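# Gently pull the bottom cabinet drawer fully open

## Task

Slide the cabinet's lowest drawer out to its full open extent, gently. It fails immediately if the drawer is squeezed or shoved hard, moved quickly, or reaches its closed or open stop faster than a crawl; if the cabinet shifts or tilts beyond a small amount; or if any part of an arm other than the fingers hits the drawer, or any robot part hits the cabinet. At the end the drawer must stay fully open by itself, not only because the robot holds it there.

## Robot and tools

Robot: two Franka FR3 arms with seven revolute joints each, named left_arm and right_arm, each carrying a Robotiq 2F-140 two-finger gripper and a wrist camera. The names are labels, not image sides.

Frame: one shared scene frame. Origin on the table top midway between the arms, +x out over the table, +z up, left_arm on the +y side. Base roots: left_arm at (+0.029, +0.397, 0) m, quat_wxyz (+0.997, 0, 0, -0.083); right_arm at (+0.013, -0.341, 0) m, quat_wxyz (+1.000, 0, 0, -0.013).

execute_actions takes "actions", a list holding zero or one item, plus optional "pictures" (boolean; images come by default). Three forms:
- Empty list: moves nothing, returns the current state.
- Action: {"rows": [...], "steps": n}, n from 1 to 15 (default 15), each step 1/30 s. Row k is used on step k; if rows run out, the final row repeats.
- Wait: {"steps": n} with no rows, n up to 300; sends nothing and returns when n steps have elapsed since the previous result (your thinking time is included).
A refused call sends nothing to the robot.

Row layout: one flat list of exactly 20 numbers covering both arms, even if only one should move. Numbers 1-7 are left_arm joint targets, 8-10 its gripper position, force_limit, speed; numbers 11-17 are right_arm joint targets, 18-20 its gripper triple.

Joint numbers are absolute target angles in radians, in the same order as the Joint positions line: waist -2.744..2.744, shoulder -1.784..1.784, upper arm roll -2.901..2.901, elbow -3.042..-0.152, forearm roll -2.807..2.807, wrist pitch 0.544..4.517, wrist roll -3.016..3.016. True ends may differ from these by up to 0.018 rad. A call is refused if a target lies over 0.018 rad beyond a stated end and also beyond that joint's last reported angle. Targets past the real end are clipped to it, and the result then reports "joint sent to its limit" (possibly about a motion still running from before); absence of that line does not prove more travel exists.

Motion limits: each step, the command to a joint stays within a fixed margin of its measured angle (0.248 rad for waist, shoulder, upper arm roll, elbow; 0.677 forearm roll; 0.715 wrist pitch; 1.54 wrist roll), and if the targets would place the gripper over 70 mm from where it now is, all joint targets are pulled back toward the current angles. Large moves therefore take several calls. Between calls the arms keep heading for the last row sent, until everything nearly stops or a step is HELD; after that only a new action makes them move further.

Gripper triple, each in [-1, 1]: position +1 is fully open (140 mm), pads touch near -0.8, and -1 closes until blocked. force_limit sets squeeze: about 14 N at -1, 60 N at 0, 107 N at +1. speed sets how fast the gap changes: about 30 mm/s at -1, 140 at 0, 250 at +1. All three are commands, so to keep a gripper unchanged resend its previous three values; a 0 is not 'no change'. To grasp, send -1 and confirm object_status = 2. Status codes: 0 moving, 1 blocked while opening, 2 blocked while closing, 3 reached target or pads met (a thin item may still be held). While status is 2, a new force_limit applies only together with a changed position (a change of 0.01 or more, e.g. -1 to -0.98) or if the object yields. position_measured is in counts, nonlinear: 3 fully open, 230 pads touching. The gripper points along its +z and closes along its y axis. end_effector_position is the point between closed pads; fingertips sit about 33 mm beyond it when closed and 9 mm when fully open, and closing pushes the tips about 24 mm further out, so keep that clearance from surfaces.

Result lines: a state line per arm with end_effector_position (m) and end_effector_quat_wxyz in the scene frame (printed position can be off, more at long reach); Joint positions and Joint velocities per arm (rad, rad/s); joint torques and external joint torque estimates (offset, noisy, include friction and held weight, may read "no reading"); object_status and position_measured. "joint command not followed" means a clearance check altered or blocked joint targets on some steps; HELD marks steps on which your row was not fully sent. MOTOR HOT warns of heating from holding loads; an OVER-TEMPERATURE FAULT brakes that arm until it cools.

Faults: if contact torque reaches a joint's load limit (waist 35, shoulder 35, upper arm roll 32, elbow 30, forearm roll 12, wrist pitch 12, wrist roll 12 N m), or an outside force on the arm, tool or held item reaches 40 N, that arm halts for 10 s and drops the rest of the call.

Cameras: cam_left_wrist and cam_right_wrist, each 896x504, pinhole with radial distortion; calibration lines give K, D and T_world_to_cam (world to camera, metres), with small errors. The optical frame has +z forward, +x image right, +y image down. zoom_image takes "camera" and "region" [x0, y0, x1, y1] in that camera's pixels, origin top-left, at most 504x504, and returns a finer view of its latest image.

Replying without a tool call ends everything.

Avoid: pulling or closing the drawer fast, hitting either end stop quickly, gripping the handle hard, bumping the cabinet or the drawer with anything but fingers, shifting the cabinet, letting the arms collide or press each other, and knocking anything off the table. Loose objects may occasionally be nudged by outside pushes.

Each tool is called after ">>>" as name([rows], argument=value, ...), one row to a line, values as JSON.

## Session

>>> show_instructions()

>>> execute_actions(actions=[])

Reference images for this scene: manual page 1, manual page 2, manual page 3, manual page 4, manual page 5.

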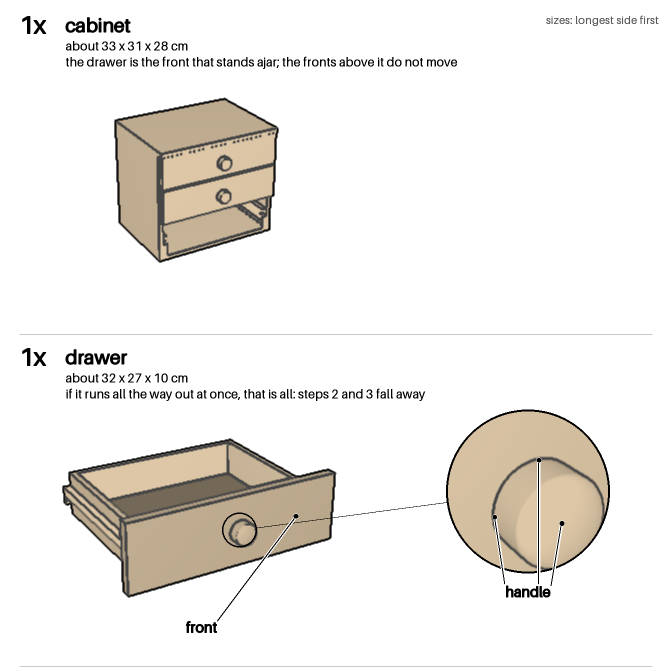

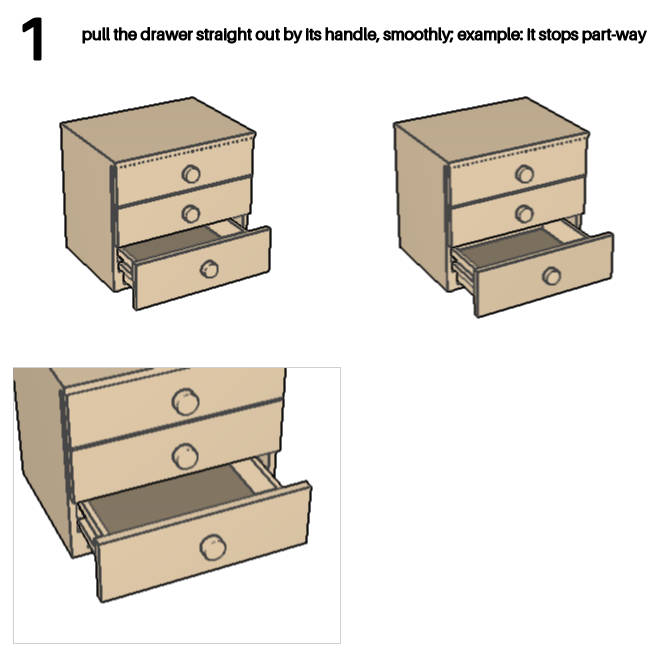

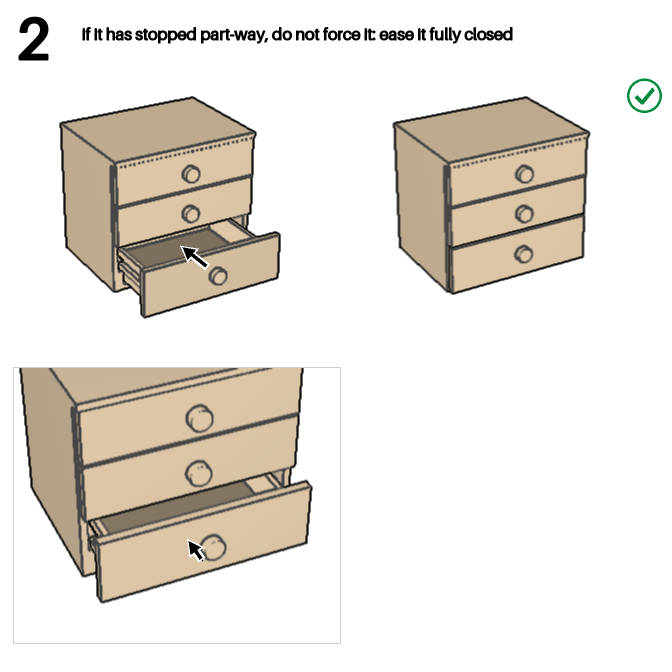

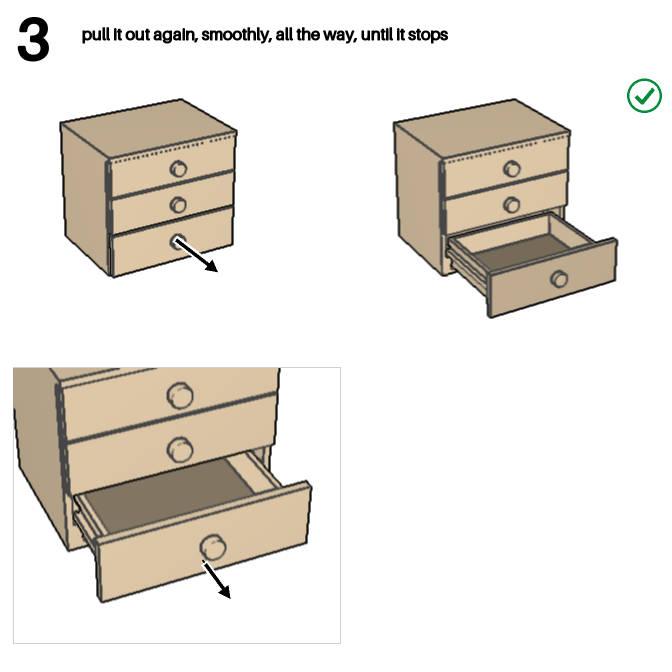

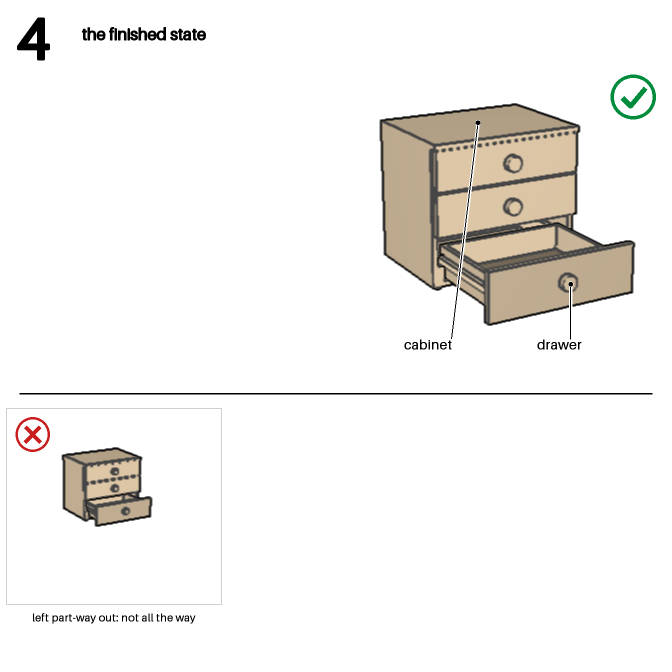

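Scene clock: 0.00 s of 4700.00 s.
left_arm: end_effector_position=(+0.5815, +0.3100, +0.4136) position_measured=230 object_status=3 end_effector_quat_wxyz=(-0.010, +0.888, -0.460, +0.004) | right_arm: end_effector_position=(+0.3428, -0.1020, +0.2225) position_measured=3 object_status=3 end_effector_quat_wxyz=(+0.304, -0.515, +0.650, +0.468)
Joint positions: left_arm=[ 0.009  0.002 -0.009 -1.569  0.017  1.585 -0.781] | right_arm=[ 0.098 -0.251 -0.18  -2.731  1.152  1.791 -0.575]
Joint velocities: left_arm=[ 0.002 -0.    -0.001  0.002  0.001  0.    -0.001] | right_arm=[ 0.     0.    -0.     0.001 -0.001  0.    -0.   ]
Joint torques (N m, as the joint torque sensors report them, + toward a larger angle): no reading
External joint torques (N m, as the arm's controller estimates them; a push from outside toward a larger angle lowers the number): no reading
camera_calibration (this result's frames):
cam_right_wrist: T_world_to_cam=[[-0.929688, 0.0934333, 0.3563, 0.257048], [0.360829, 0.0365794, 0.931914, -0.308049], [0.0740386, 0.994953, -0.067721, 0.286311], [0, 0, 0, 1]] pos_world=[0.328929, -0.297614, 0.214879]

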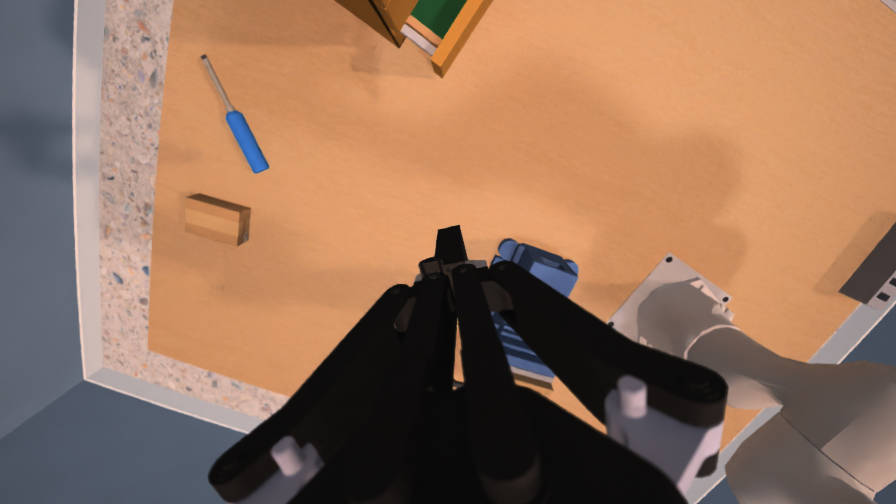

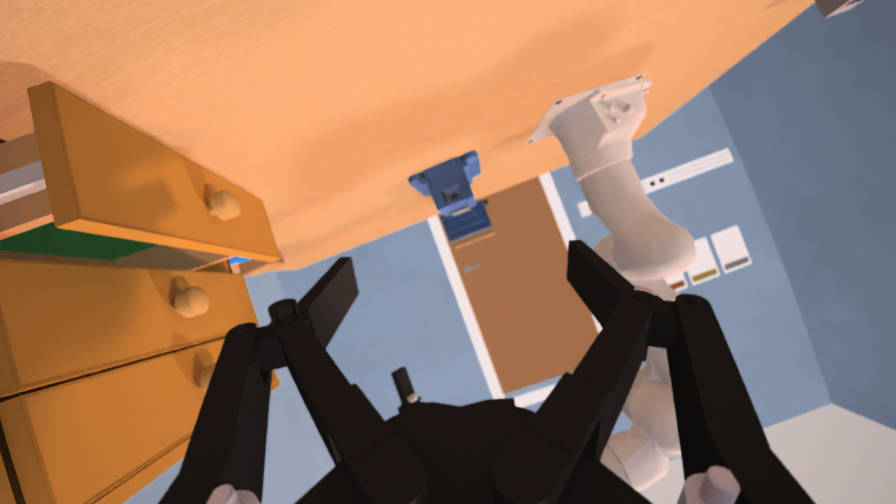

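>>> execute_actions([
  {"rows":[[0.009,0.002,-0.009,-1.569,0.017,1.585,2.705,1,-1,0,-0.2,-0.35,0,-2.73,1.6,4.1,-2.13,-0.15,-1,0]],"steps":15},
], pictures=false)

>>> execute_actions([
  {"steps":45},
])

Scene clock: 6.70 s of 4700.00 s.
left_arm: end_effector_position=(+0.5816, +0.3101, +0.4136) position_measured=126 object_status=0 end_effector_quat_wxyz=(+0.007, +0.054, +0.998, +0.008) | right_arm: end_effector_position=(+0.4920, -0.2359, +0.2072) position_measured=107 object_status=0 end_effector_quat_wxyz=(+0.459, -0.560, +0.675, +0.141)
Joint positions: left_arm=[ 0.009  0.002 -0.009 -1.569  0.017  1.585  1.512] | right_arm=[-0.106 -0.315 -0.057 -2.733  1.412  2.251 -1.073]
Joint velocities: left_arm=[ 0.001 -0.001  0.    -0.    -0.001  0.001  3.927] | right_arm=[-0.234 -0.075  0.115 -0.001  0.333  0.967 -0.866]
Joint torques (N m, as the joint torque sensors report them, + toward a larger angle): left_arm=[  0.38 -30.69  -0.36  24.06   0.86   2.48   1.21] | right_arm=[  0.45 -18.89   2.82  21.85   0.91   0.5   -0.44]
External joint torques (N m, as the arm's controller estimates them; a push from outside toward a larger angle lowers the number): left_arm=[ 0.37  0.76 -0.37  0.46  0.01  0.03  1.27] | right_arm=[-0.3  -1.49  2.07  0.96  0.75  0.82 -0.41]
Steps of this call (steps 1 to 90: nothing new was sent; then 3.20 s passed at rest; steps 91 to 105: all 15 steps of this action). Readings (joint positions | what the end effector reports):
91: left_arm=[0.009 0.002 -0.009 -1.569 0.017 1.585 -0.653] | right_arm=[0.084 -0.254 -0.166 -2.734 1.172 1.814 -0.607] | left_arm position_measured=230 object_status=0 | right_arm position_measured=3 object_status=0
92: left_arm=[0.009 0.002 -0.009 -1.569 0.017 1.585 -0.496] | right_arm=[0.067 -0.260 -0.152 -2.734 1.196 1.844 -0.645] | left_arm position_measured=225 object_status=0 | right_arm position_measured=9 object_status=0
94: left_arm=[0.009 0.002 -0.009 -1.569 0.017 1.585 -0.183] | right_arm=[0.031 -0.272 -0.130 -2.734 1.239 1.903 -0.717] | left_arm position_measured=210 object_status=0 | right_arm position_measured=24 object_status=0
98: left_arm=[0.009 0.002 -0.009 -1.569 0.017 1.585 0.442] | right_arm=[-0.032 -0.292 -0.097 -2.734 1.313 2.025 -0.853] | left_arm position_measured=179 object_status=0 | right_arm position_measured=54 object_status=0
105: the state above

Scene clock: 8.20 s of 4700.00 s.
left_arm: end_effector_position=(+0.5816, +0.3101, +0.4137) position_measured=3 object_status=3 end_effector_quat_wxyz=(+0.002, +0.600, +0.800, +0.011) | right_arm: end_effector_position=(+0.3556, -0.7026, +0.2973) position_measured=148 object_status=3 end_effector_quat_wxyz=(-0.116, -0.557, +0.685, -0.454)
Joint positions: left_arm=[ 0.009  0.002 -0.009 -1.569  0.017  1.585  2.691] | right_arm=[-0.197 -0.345 -0.005 -2.733  1.588  3.856 -1.903]
Joint velocities: left_arm=[-0.    -0.001  0.     0.001 -0.    -0.001  0.028] | right_arm=[-0.014 -0.02   0.015  0.003  0.045  1.048 -0.535]
Joint torques (N m, as the joint torque sensors report them, + toward a larger angle): left_arm=[  0.45 -30.77  -0.43  24.1    0.91   2.54   0.34] | right_arm=[ -0.67 -15.93   2.86  20.51  -1.91   2.68  -0.35]
External joint torques (N m, as the arm's controller estimates them; a push from outside toward a larger angle lowers the number): left_arm=[ 0.4   0.78 -0.47  0.45 -0.02  0.08  0.34] | right_arm=[-0.94 -1.    1.53  1.04  0.53  0.56 -0.34]
Steps of this call (steps 1 to 45: the robot went on to your last target). Readings (joint positions | what the end effector reports):
1: left_arm=[0.009 0.002 -0.009 -1.569 0.017 1.585 1.636] | right_arm=[-0.114 -0.317 -0.052 -2.733 1.423 2.285 -1.102] | left_arm position_measured=118 object_status=0 | right_arm position_measured=115 object_status=0
2: left_arm=[0.009 0.002 -0.009 -1.569 0.017 1.585 1.746] | right_arm=[-0.121 -0.320 -0.049 -2.733 1.434 2.319 -1.131] | left_arm position_measured=111 object_status=0 | right_arm position_measured=122 object_status=0
4: left_arm=[0.009 0.002 -0.009 -1.569 0.017 1.585 1.934] | right_arm=[-0.134 -0.323 -0.042 -2.733 1.453 2.387 -1.186] | left_arm position_measured=96 object_status=0 | right_arm position_measured=138 object_status=0
8: left_arm=[0.009 0.002 -0.009 -1.569 0.017 1.585 2.205] | right_arm=[-0.153 -0.329 -0.031 -2.733 1.485 2.525 -1.288] | left_arm position_measured=65 object_status=0 | right_arm position_measured=148 object_status=0
45: the state above
camera_calibration (this result's frames):
cam_left_wrist: T_world_to_cam=[[0.999441, 0.0333666, -0.00230786, -0.585743], [0.032162, -0.939834, 0.340113, 0.141974], [0.00917941, -0.339997, -0.940382, 0.6842], [0, 0, 0, 1]] pos_world=[0.574568, 0.385602, 0.59377]
cam_right_wrist: T_world_to_cam=[[-0.824296, -0.0034914, -0.566148, 0.467018], [0.266865, 0.879528, -0.393972, 0.659445], [0.499319, -0.475835, -0.72406, -0.101496], [0, 0, 0, 1]] pos_world=[0.259657, -0.626665, 0.450715]

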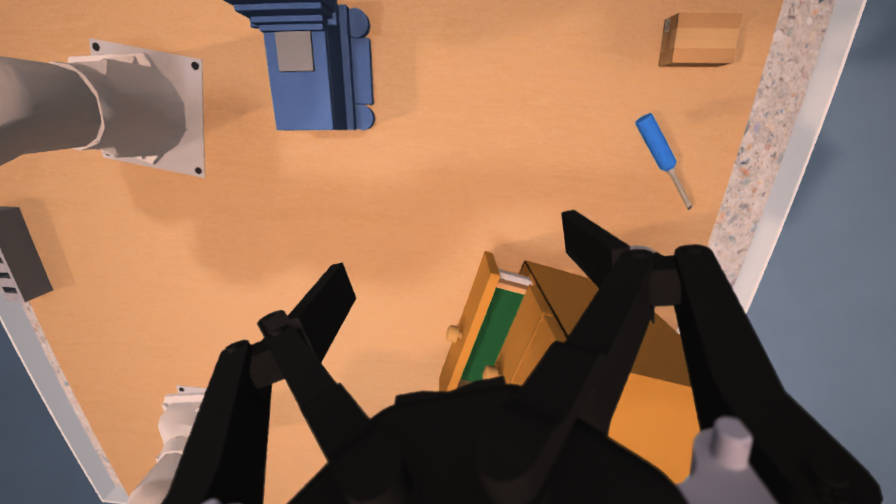

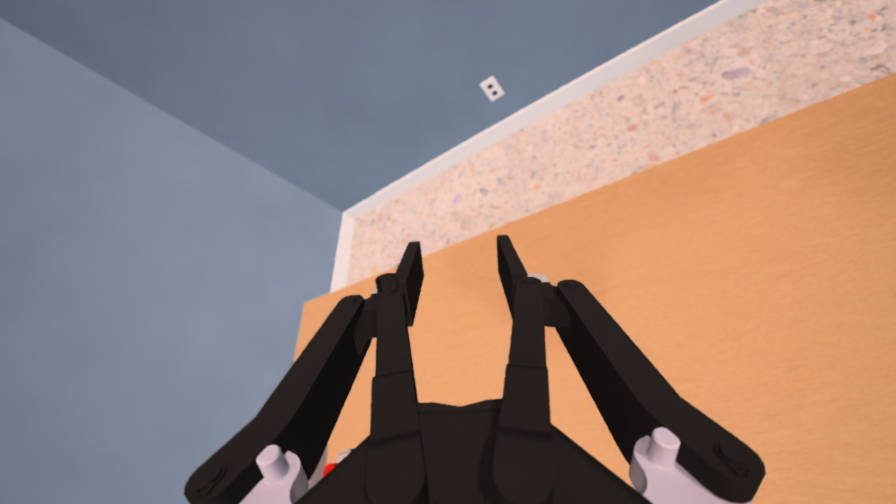

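>>> execute_actions([
  {"rows":[[0.009,0.002,-0.009,-1.569,0.017,1.585,2.705,1,-1,0,1.27,-0.2,0,-2.7,1.7,4.1,-2.13,-0.15,-1,0]],"steps":15},
])

Scene clock: 12.60 s of 4700.00 s.
left_arm: end_effector_position=(+0.5816, +0.3101, +0.4137) position_measured=3 object_status=3 end_effector_quat_wxyz=(+0.002, +0.603, +0.797, +0.011) | right_arm: end_effector_position=(+0.4603, -0.4789, +0.2923) position_measured=148 object_status=3 end_effector_quat_wxyz=(+0.147, +0.755, -0.433, +0.470)
Joint positions: left_arm=[ 0.009  0.002 -0.009 -1.569  0.017  1.585  2.7  ] | right_arm=[ 0.451 -0.208 -0.002 -2.704  1.683  4.1   -2.125]
Joint velocities: left_arm=[-0.    -0.001 -0.     0.001 -0.002 -0.    -0.001] | right_arm=[ 1.33   0.04   0.061  0.013  0.04   0.001 -0.   ]
Joint torques (N m, as the joint torque sensors report them, + toward a larger angle): left_arm=[  0.28 -30.38  -0.42  24.02   0.89   2.49   0.31] | right_arm=[ -2.97 -16.75  -0.81  18.41  -1.16   2.71  -0.06]
External joint torques (N m, as the arm's controller estimates them; a push from outside toward a larger angle lowers the number): left_arm=[ 0.36  1.21 -0.34  0.35 -0.02  0.03  0.31] | right_arm=[ 0.92  2.15  1.18  1.62  0.63 -0.25 -0.08]
Steps of this call (steps 1 to 45: the robot went on to your last target; steps 46 to 110: nothing new was sent; then 0.23 s passed at rest; steps 111 to 125: all 15 steps of this action). Readings (joint positions | what the end effector reports):
111: left_arm=[0.009 0.002 -0.009 -1.569 0.017 1.585 2.700] | right_arm=[-0.172 -0.339 -0.011 -2.726 1.608 4.100 -2.125] | left_arm position_measured=3 object_status=3 | right_arm position_measured=148 object_status=3
112: left_arm=[0.009 0.002 -0.009 -1.569 0.017 1.585 2.700] | right_arm=[-0.133 -0.317 -0.011 -2.721 1.619 4.100 -2.125] | left_arm position_measured=3 object_status=3 | right_arm position_measured=148 object_status=3
114: left_arm=[0.009 0.002 -0.009 -1.569 0.017 1.585 2.700] | right_arm=[-0.049 -0.278 -0.009 -2.715 1.638 4.100 -2.125] | left_arm position_measured=3 object_status=3 | right_arm position_measured=148 object_status=3
118: left_arm=[0.009 0.002 -0.009 -1.569 0.017 1.585 2.700] | right_arm=[0.129 -0.232 -0.006 -2.709 1.663 4.100 -2.125] | left_arm position_measured=3 object_status=3 | right_arm position_measured=148 object_status=3
125: the state above
camera_calibration (this result's frames):
cam_left_wrist: T_world_to_cam=[[0.999692, 0.0247132, -0.0024289, -0.583156], [0.0240667, -0.940124, 0.339981, 0.146827], [0.00611857, -0.339935, -0.940429, 0.68598], [0, 0, 0, 1]] pos_world=[0.575245, 0.385636, 0.593781]
cam_right_wrist: T_world_to_cam=[[-0.785333, -0.556326, -0.271577, 0.182492], [-0.319874, 0.740237, -0.59138, 0.69379], [0.530031, -0.377559, -0.759287, -0.00775486], [0, 0, 0, 1]] pos_world=[0.369352, -0.414972, 0.453966]

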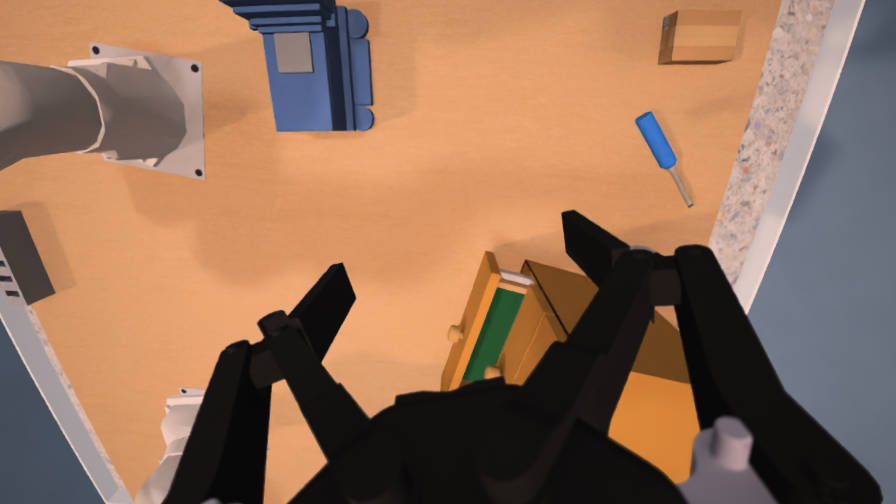

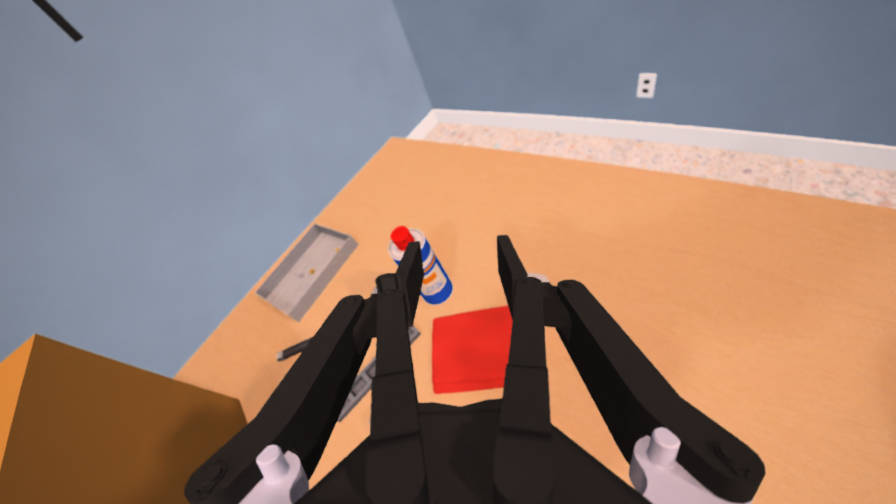

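>>> execute_actions([
  {"rows":[[0.009,0.002,-0.009,-1.569,0.017,1.585,2.705,1,-1,0,1.27,0.3,0,-2.3,1.75,4.12,-2.134,-0.15,-1,0]],"steps":15},
])

>>> execute_actions([
  {"rows":[[0.009,0.002,-0.009,-1.569,0.017,1.585,2.705,1,-1,0,1.269,0.749,0,-1.929,1.784,4.126,-2.134,-0.15,-1,0]],"steps":15},
], pictures=false)

>>> execute_actions([
  {"steps":30},
])

Scene clock: 15.73 s of 4700.00 s.
left_arm: end_effector_position=(+0.5816, +0.3101, +0.4137) position_measured=3 object_status=3 end_effector_quat_wxyz=(+0.002, +0.603, +0.797, +0.011) | right_arm: end_effector_position=(+0.4478, -0.0159, +0.2034) position_measured=148 object_status=3 end_effector_quat_wxyz=(+0.008, +0.877, -0.097, +0.471)
Joint positions: left_arm=[ 0.009  0.002 -0.009 -1.569  0.017  1.585  2.7  ] | right_arm=[ 1.27   0.3    0.    -2.304  1.746  4.115 -2.129]
Joint velocities: left_arm=[ 0.001  0.    -0.     0.     0.    -0.001  0.001] | right_arm=[ 0.    -0.     0.001  0.036  0.005  0.01  -0.002]
Joint torques (N m, as the joint torque sensors report them, + toward a larger angle): left_arm=[  0.31 -30.67  -0.47  23.89   0.93   2.53   0.31] | right_arm=[ -0.22 -33.7   -0.72  17.13  -1.16   3.44  -0.17]
External joint torques (N m, as the arm's controller estimates them; a push from outside toward a larger angle lowers the number): left_arm=[ 0.22  0.64 -0.56  0.38  0.    0.08  0.31] | right_arm=[-0.18 -0.69  0.33  1.78  0.61  0.44 -0.19]
Steps of this call (steps 1 to 45: the robot went on to your last target; steps 46 to 79: nothing new was sent; steps 80 to 94: all 15 steps of this action). Readings (joint positions | what the end effector reports):
80: left_arm=[0.009 0.002 -0.009 -1.569 0.017 1.585 2.700] | right_arm=[1.267 -0.162 -0.000 -2.652 1.713 4.108 -2.126] | left_arm position_measured=3 object_status=3 | right_arm position_measured=148 object_status=3
81: left_arm=[0.009 0.002 -0.009 -1.569 0.017 1.585 2.700] | right_arm=[1.266 -0.088 -0.001 -2.571 1.721 4.110 -2.126] | left_arm position_measured=3 object_status=3 | right_arm position_measured=148 object_status=3
83: left_arm=[0.009 0.002 -0.009 -1.569 0.017 1.585 2.700] | right_arm=[1.268 0.053 -0.001 -2.429 1.729 4.113 -2.127] | left_arm position_measured=3 object_status=3 | right_arm position_measured=148 object_status=3
87: left_arm=[0.009 0.002 -0.009 -1.569 0.017 1.585 2.700] | right_arm=[1.270 0.261 0.000 -2.326 1.738 4.114 -2.128] | left_arm position_measured=3 object_status=3 | right_arm position_measured=148 object_status=3
94: the state above
camera_calibration (this result's frames):
cam_left_wrist: T_world_to_cam=[[0.999692, 0.0246832, -0.00242934, -0.583147], [0.0240386, -0.940125, 0.339981, 0.146844], [0.00610794, -0.339935, -0.940429, 0.685986], [0, 0, 0, 1]] pos_world=[0.575247, 0.385636, 0.593781]
cam_right_wrist: T_world_to_cam=[[-0.195527, -0.966619, -0.16558, 0.113912], [-0.777529, 0.255692, -0.574517, 0.488404], [0.597677, 0.0164097, -0.801569, 0.0907873], [0, 0, 0, 1]] pos_world=[0.34776, -0.0162613, 0.372231]

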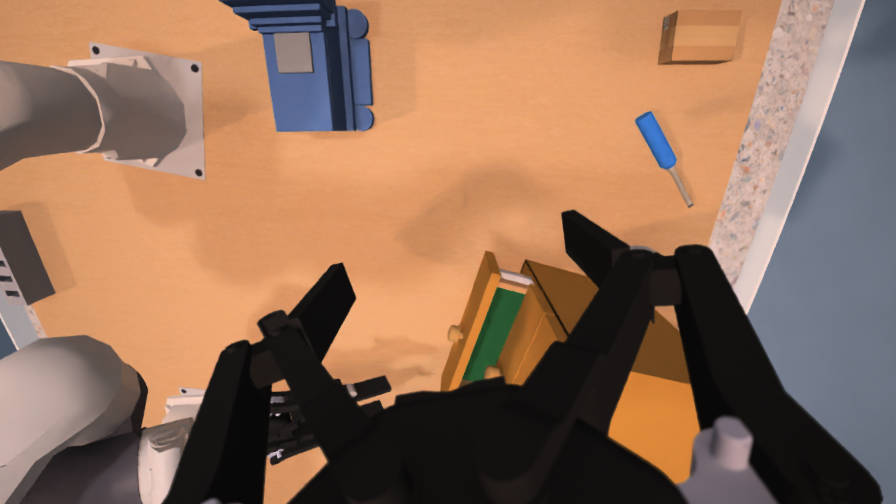

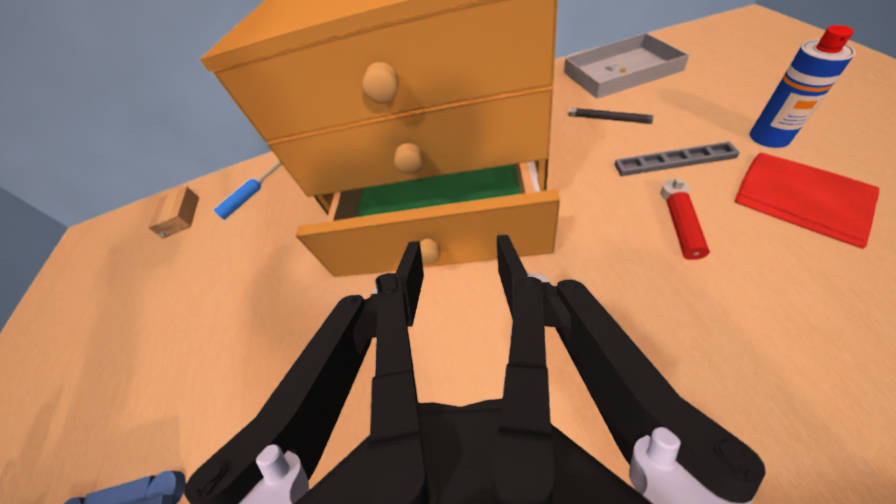

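Scene clock: 16.23 s of 4700.00 s.
left_arm: end_effector_position=(+0.5816, +0.3101, +0.4137) position_measured=3 object_status=3 end_effector_quat_wxyz=(+0.002, +0.603, +0.797, +0.011) | right_arm: end_effector_position=(+0.4662, +0.0395, +0.0768) position_measured=148 object_status=3 end_effector_quat_wxyz=(+0.051, +0.882, -0.095, +0.458)
Joint positions: left_arm=[ 0.009  0.002 -0.009 -1.569  0.017  1.585  2.7  ] | right_arm=[ 1.269  0.752 -0.    -1.934  1.78   4.123 -2.129]
Joint velocities: left_arm=[ 0.001  0.    -0.     0.001 -0.    -0.001 -0.001] | right_arm=[-0.001 -0.024  0.     0.051  0.001  0.    -0.001]
Joint torques (N m, as the joint torque sensors report them, + toward a larger angle): left_arm=[  0.44 -30.68  -0.53  23.92   0.92   2.51   0.3 ] | right_arm=[  0.2  -44.9   -1.67  16.23  -0.86   3.45  -0.23]
External joint torques (N m, as the arm's controller estimates them; a push from outside toward a larger angle lowers the number): left_arm=[ 0.47  0.86 -0.5   0.28  0.    0.05  0.3 ] | right_arm=[ 0.31 -2.16  0.73  2.48  0.61  0.33 -0.25]
Steps of this call (steps 1 to 15: all 15 steps of this action). Readings (joint positions | what the end effector reports):
1: left_arm=[0.009 0.002 -0.009 -1.569 0.017 1.585 2.700] | right_arm=[1.269 0.337 -0.001 -2.251 1.757 4.123 -2.129] | left_arm position_measured=3 object_status=3 | right_arm position_measured=148 object_status=3
2: left_arm=[0.009 0.002 -0.009 -1.569 0.017 1.585 2.700] | right_arm=[1.268 0.401 -0.002 -2.173 1.760 4.124 -2.129] | left_arm position_measured=3 object_status=3 | right_arm position_measured=148 object_status=3
4: left_arm=[0.009 0.002 -0.009 -1.569 0.017 1.585 2.700] | right_arm=[1.269 0.526 -0.001 -2.049 1.765 4.124 -2.129] | left_arm position_measured=3 object_status=3 | right_arm position_measured=148 object_status=3
8: left_arm=[0.009 0.002 -0.009 -1.569 0.017 1.585 2.700] | right_arm=[1.269 0.710 -0.000 -1.958 1.774 4.123 -2.129] | left_arm position_measured=3 object_status=3 | right_arm position_measured=148 object_status=3
15: the state above

Scene clock: 17.23 s of 4700.00 s.
left_arm: end_effector_position=(+0.5816, +0.3101, +0.4137) position_measured=3 object_status=3 end_effector_quat_wxyz=(+0.002, +0.603, +0.797, +0.011) | right_arm: end_effector_position=(+0.4667, +0.0411, +0.0783) position_measured=148 object_status=3 end_effector_quat_wxyz=(+0.049, +0.882, -0.096, +0.458)
Joint positions: left_arm=[ 0.009  0.002 -0.009 -1.569  0.017  1.585  2.7  ] | right_arm=[ 1.269  0.751 -0.    -1.931  1.781  4.123 -2.129]
Joint velocities: left_arm=[ 0.     0.001 -0.     0.001 -0.002 -0.     0.   ] | right_arm=[ 0.    -0.001  0.     0.001 -0.001  0.001 -0.001]
Joint torques (N m, as the joint torque sensors report them, + toward a larger angle): left_arm=[  0.33 -30.63  -0.25  24.02   0.92   2.53   0.31] | right_arm=[  0.1  -45.58  -1.71  15.59  -1.02   3.46  -0.17]
External joint torques (N m, as the arm's controller estimates them; a push from outside toward a larger angle lowers the number): left_arm=[ 0.41  0.83 -0.18  0.41  0.    0.07  0.31] | right_arm=[ 0.1  -1.8   0.66  1.06  0.58  0.33 -0.2 ]
Steps of this call (steps 1 to 15: the robot went on to your last target; steps 16 to 30: nothing new was sent). Readings (joint positions | what the end effector reports):
1: left_arm=[0.009 0.002 -0.009 -1.569 0.017 1.585 2.700] | right_arm=[1.269 0.751 -0.000 -1.933 1.780 4.123 -2.129] | left_arm position_measured=3 object_status=3 | right_arm position_measured=148 object_status=3
2: left_arm=[0.009 0.002 -0.009 -1.569 0.017 1.585 2.700] | right_arm=[1.269 0.751 -0.000 -1.932 1.780 4.123 -2.129] | left_arm position_measured=3 object_status=3 | right_arm position_measured=148 object_status=3
4: left_arm=[0.009 0.002 -0.009 -1.569 0.017 1.585 2.700] | right_arm=[1.269 0.751 -0.000 -1.931 1.780 4.123 -2.129] | left_arm position_measured=3 object_status=3 | right_arm position_measured=148 object_status=3
8: left_arm=[0.009 0.002 -0.009 -1.569 0.017 1.585 2.700] | right_arm=[1.269 0.751 -0.000 -1.931 1.780 4.123 -2.129] | left_arm position_measured=3 object_status=3 | right_arm position_measured=148 object_status=3
30: the state above
All arms were judged still, so your last target was given up. Only a new action makes them travel on or press farther. Fingers that are still opening or closing keep moving.
camera_calibration (this result's frames):
cam_left_wrist: T_world_to_cam=[[0.999693, 0.0246735, -0.00242945, -0.583144], [0.0240295, -0.940125, 0.339981, 0.146849], [0.00610451, -0.339934, -0.940429, 0.685988], [0, 0, 0, 1]] pos_world=[0.575248, 0.385636, 0.593781]
cam_right_wrist: T_world_to_cam=[[-0.234453, -0.968074, -0.0886828, 0.164195], [-0.78835, 0.242715, -0.565326, 0.421463], [0.568802, -0.0626296, -0.820086, -0.00360504], [0, 0, 0, 1]] pos_world=[0.372807, 0.056432, 0.249869]

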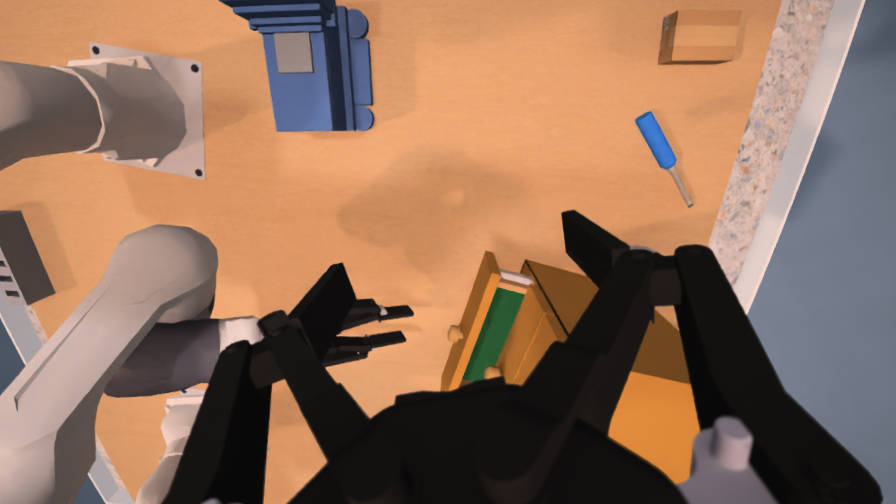

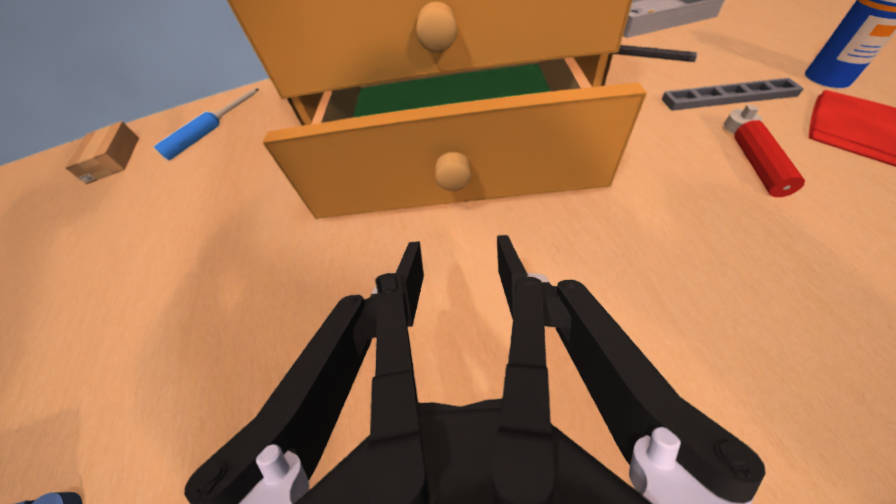

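>>> zoom_image(camera="cam_right_wrist", region=[250,110,370,230])

>>> zoom_image(camera="cam_right_wrist", region=[550,75,670,195])

>>> zoom_image(camera="cam_right_wrist", region=[400,130,520,250])

Region (250, 110, 370, 230) of cam_right_wrist's 896x504 image, scaled by 4.200, with more detail than that image has.

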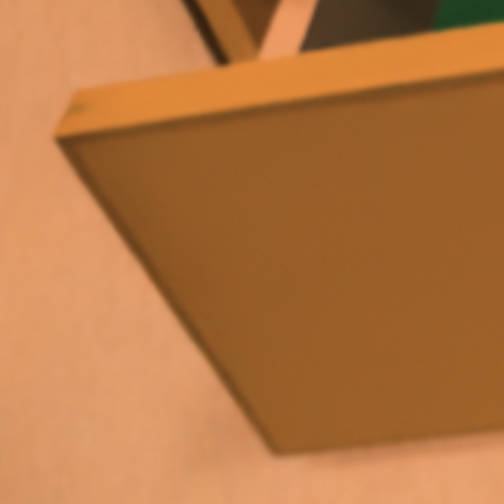

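Region (550, 75, 670, 195) of cam_right_wrist's 896x504 image, scaled by 4.200, with more detail than that image has.

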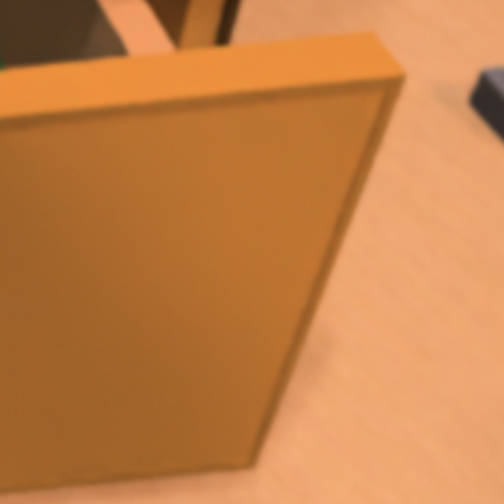

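Region (400, 130, 520, 250) of cam_right_wrist's 896x504 image, scaled by 4.200, with more detail than that image has.

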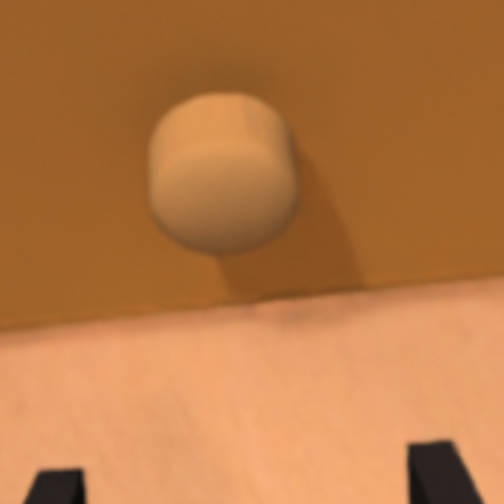

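>>> execute_actions([
  {"rows":[[0.009,0.002,-0.009,-1.569,0.017,1.585,2.705,1,-1,0,1.245,0.768,0,-1.917,1.755,4.11,-2.128,-0.15,-1,0],[0.009,0.002,-0.009,-1.569,0.017,1.585,2.705,1,-1,0,1.245,0.768,0,-1.917,1.755,4.11,-2.128,-0.15,-1,0],[0.009,0.002,-0.009,-1.569,0.017,1.585,2.705,1,-1,0,1.2197,0.7859,0,-1.9045,1.7273,4.0991,-2.1245,-0.15,-1,0],[0.009,0.002,-0.009,-1.569,0.017,1.585,2.705,1,-1,0,1.2197,0.7859,0,-1.9045,1.7273,4.0991,-2.1245,-0.15,-1,0],[0.009,0.002,-0.009,-1.569,0.017,1.585,2.705,1,-1,0,1.187,0.793,0,-1.887,1.706,4.086,-2.14,-0.15,-1,0],[0.009,0.002,-0.009,-1.569,0.017,1.585,2.705,1,-1,0,1.187,0.793,0,-1.887,1.706,4.086,-2.14,-0.15,-1,0],[0.009,0.002,-0.009,-1.569,0.017,1.585,2.705,1,-1,0,1.1541,0.8012,0,-1.8665,1.6877,4.0731,-2.1571,-0.15,-1,0]],"steps":15},
], pictures=false)

>>> execute_actions([
  {"steps":25},
])

Scene clock: 32.07 s of 4700.00 s.
left_arm: end_effector_position=(+0.5816, +0.3101, +0.4137) position_measured=3 object_status=3 end_effector_quat_wxyz=(+0.002, +0.603, +0.797, +0.011) | right_arm: end_effector_position=(+0.5281, +0.0241, +0.0696) position_measured=148 object_status=3 end_effector_quat_wxyz=(+0.050, +0.880, -0.104, +0.462)
Joint positions: left_arm=[ 0.009  0.002 -0.009 -1.569  0.017  1.585  2.7  ] | right_arm=[ 1.152  0.798 -0.003 -1.869  1.695  4.081 -2.144]
Joint velocities: left_arm=[ 0.001  0.001  0.    -0.    -0.     0.    -0.001] | right_arm=[ 0.     0.     0.012  0.012 -0.035 -0.03  -0.028]
Joint torques (N m, as the joint torque sensors report them, + toward a larger angle): left_arm=[  0.48 -30.78  -0.39  23.86   0.92   2.53   0.33] | right_arm=[  1.43 -44.58  -0.83  16.11  -2.6    2.54  -0.19]
External joint torques (N m, as the arm's controller estimates them; a push from outside toward a larger angle lowers the number): left_arm=[ 0.44  0.61 -0.43  0.3  -0.01  0.08  0.32] | right_arm=[ 1.39  0.35  1.74  1.3  -1.02 -0.57 -0.21]
Steps of this call (steps 1 to 90: nothing new was sent; then 11.33 s passed at rest; steps 91 to 105: all 15 steps of this action). Readings (joint positions | what the end effector reports):
91: left_arm=[0.009 0.002 -0.009 -1.569 0.017 1.585 2.700] | right_arm=[1.266 0.753 0.001 -1.928 1.777 4.122 -2.129] | left_arm position_measured=3 object_status=3 | right_arm position_measured=148 object_status=3
92: left_arm=[0.009 0.002 -0.009 -1.569 0.017 1.585 2.700] | right_arm=[1.261 0.756 0.002 -1.924 1.772 4.120 -2.129] | left_arm position_measured=3 object_status=3 | right_arm position_measured=148 object_status=3
94: left_arm=[0.009 0.002 -0.009 -1.569 0.017 1.585 2.700] | right_arm=[1.243 0.769 0.003 -1.914 1.755 4.115 -2.129] | left_arm position_measured=3 object_status=3 | right_arm position_measured=148 object_status=3
98: left_arm=[0.009 0.002 -0.009 -1.569 0.017 1.585 2.700] | right_arm=[1.186 0.793 0.003 -1.885 1.718 4.097 -2.134] | left_arm position_measured=3 object_status=3 | right_arm position_measured=148 object_status=3
105: the state above

Scene clock: 32.90 s of 4700.00 s.
left_arm: end_effector_position=(+0.5816, +0.3101, +0.4137) position_measured=3 object_status=3 end_effector_quat_wxyz=(+0.002, +0.603, +0.797, +0.011) | right_arm: end_effector_position=(+0.5280, +0.0268, +0.0686) position_measured=148 object_status=3 end_effector_quat_wxyz=(+0.049, +0.881, -0.098, +0.460)
Joint positions: left_arm=[ 0.009  0.002 -0.009 -1.569  0.017  1.585  2.7  ] | right_arm=[ 1.153  0.799 -0.002 -1.868  1.691  4.076 -2.152]
Joint velocities: left_arm=[-0.001 -0.    -0.001 -0.    -0.001  0.    -0.   ] | right_arm=[ 0.     0.    -0.001 -0.001  0.    -0.    -0.004]
Joint torques (N m, as the joint torque sensors report them, + toward a larger angle): left_arm=[  0.51 -30.64  -0.59  24.03   0.91   2.51   0.33] | right_arm=[  1.17 -44.44  -0.75  16.6   -2.71   2.46  -0.12]
External joint torques (N m, as the arm's controller estimates them; a push from outside toward a larger angle lowers the number): left_arm=[ 0.61  0.87 -0.5   0.43  0.    0.07  0.33] | right_arm=[ 1.    0.66  1.64  1.6  -1.08 -0.64 -0.15]
Steps of this call (steps 1 to 15: the robot went on to your last target; steps 16 to 25: nothing new was sent). Readings (joint positions | what the end effector reports):
1: left_arm=[0.009 0.002 -0.009 -1.569 0.017 1.585 2.700] | right_arm=[1.153 0.798 -0.003 -1.869 1.694 4.080 -2.145] | left_arm position_measured=3 object_status=3 | right_arm position_measured=148 object_status=3
2: left_arm=[0.009 0.002 -0.009 -1.569 0.017 1.585 2.700] | right_arm=[1.153 0.798 -0.002 -1.869 1.693 4.080 -2.146] | left_arm position_measured=3 object_status=3 | right_arm position_measured=148 object_status=3
4: left_arm=[0.009 0.002 -0.009 -1.569 0.017 1.585 2.700] | right_arm=[1.153 0.799 -0.002 -1.869 1.692 4.079 -2.147] | left_arm position_measured=3 object_status=3 | right_arm position_measured=148 object_status=3
8: left_arm=[0.009 0.002 -0.009 -1.569 0.017 1.585 2.700] | right_arm=[1.153 0.799 -0.002 -1.868 1.692 4.077 -2.149] | left_arm position_measured=3 object_status=3 | right_arm position_measured=148 object_status=3
25: the state above
All arms were judged still, so your last target was given up. Only a new action makes them travel on or press farther. Fingers that are still opening or closing keep moving.
camera_calibration (this result's frames):
cam_left_wrist: T_world_to_cam=[[0.999693, 0.0246556, -0.00242944, -0.583139], [0.0240127, -0.940126, 0.339981, 0.146859], [0.00609845, -0.339935, -0.940429, 0.685992], [0, 0, 0, 1]] pos_world=[0.57525, 0.385636, 0.593781]
cam_right_wrist: T_world_to_cam=[[-0.237976, -0.966929, -0.09174, 0.165939], [-0.784616, 0.247056, -0.568631, 0.46594], [0.57249, -0.0633398, -0.817461, -0.0494298], [0, 0, 0, 1]] pos_world=[0.433372, 0.042207, 0.239764]

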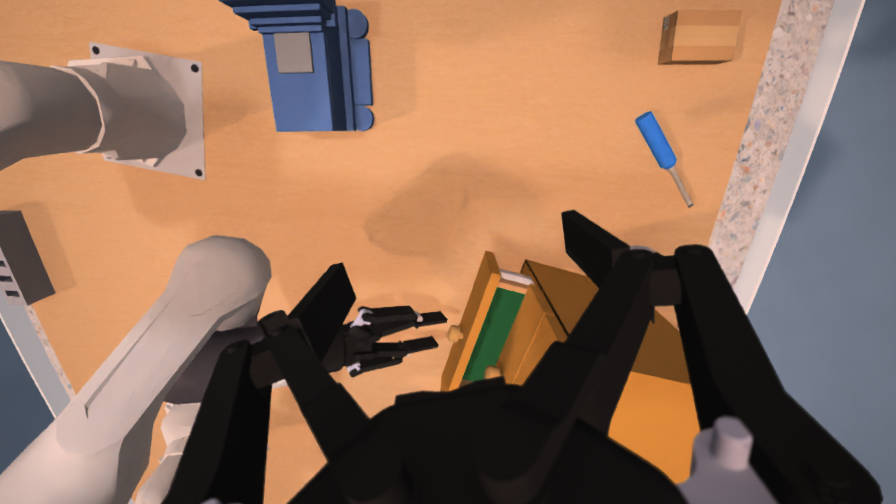

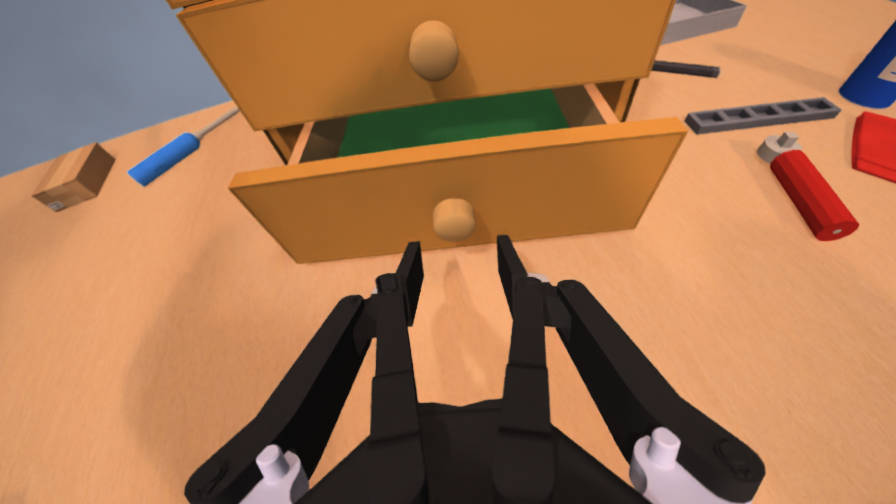

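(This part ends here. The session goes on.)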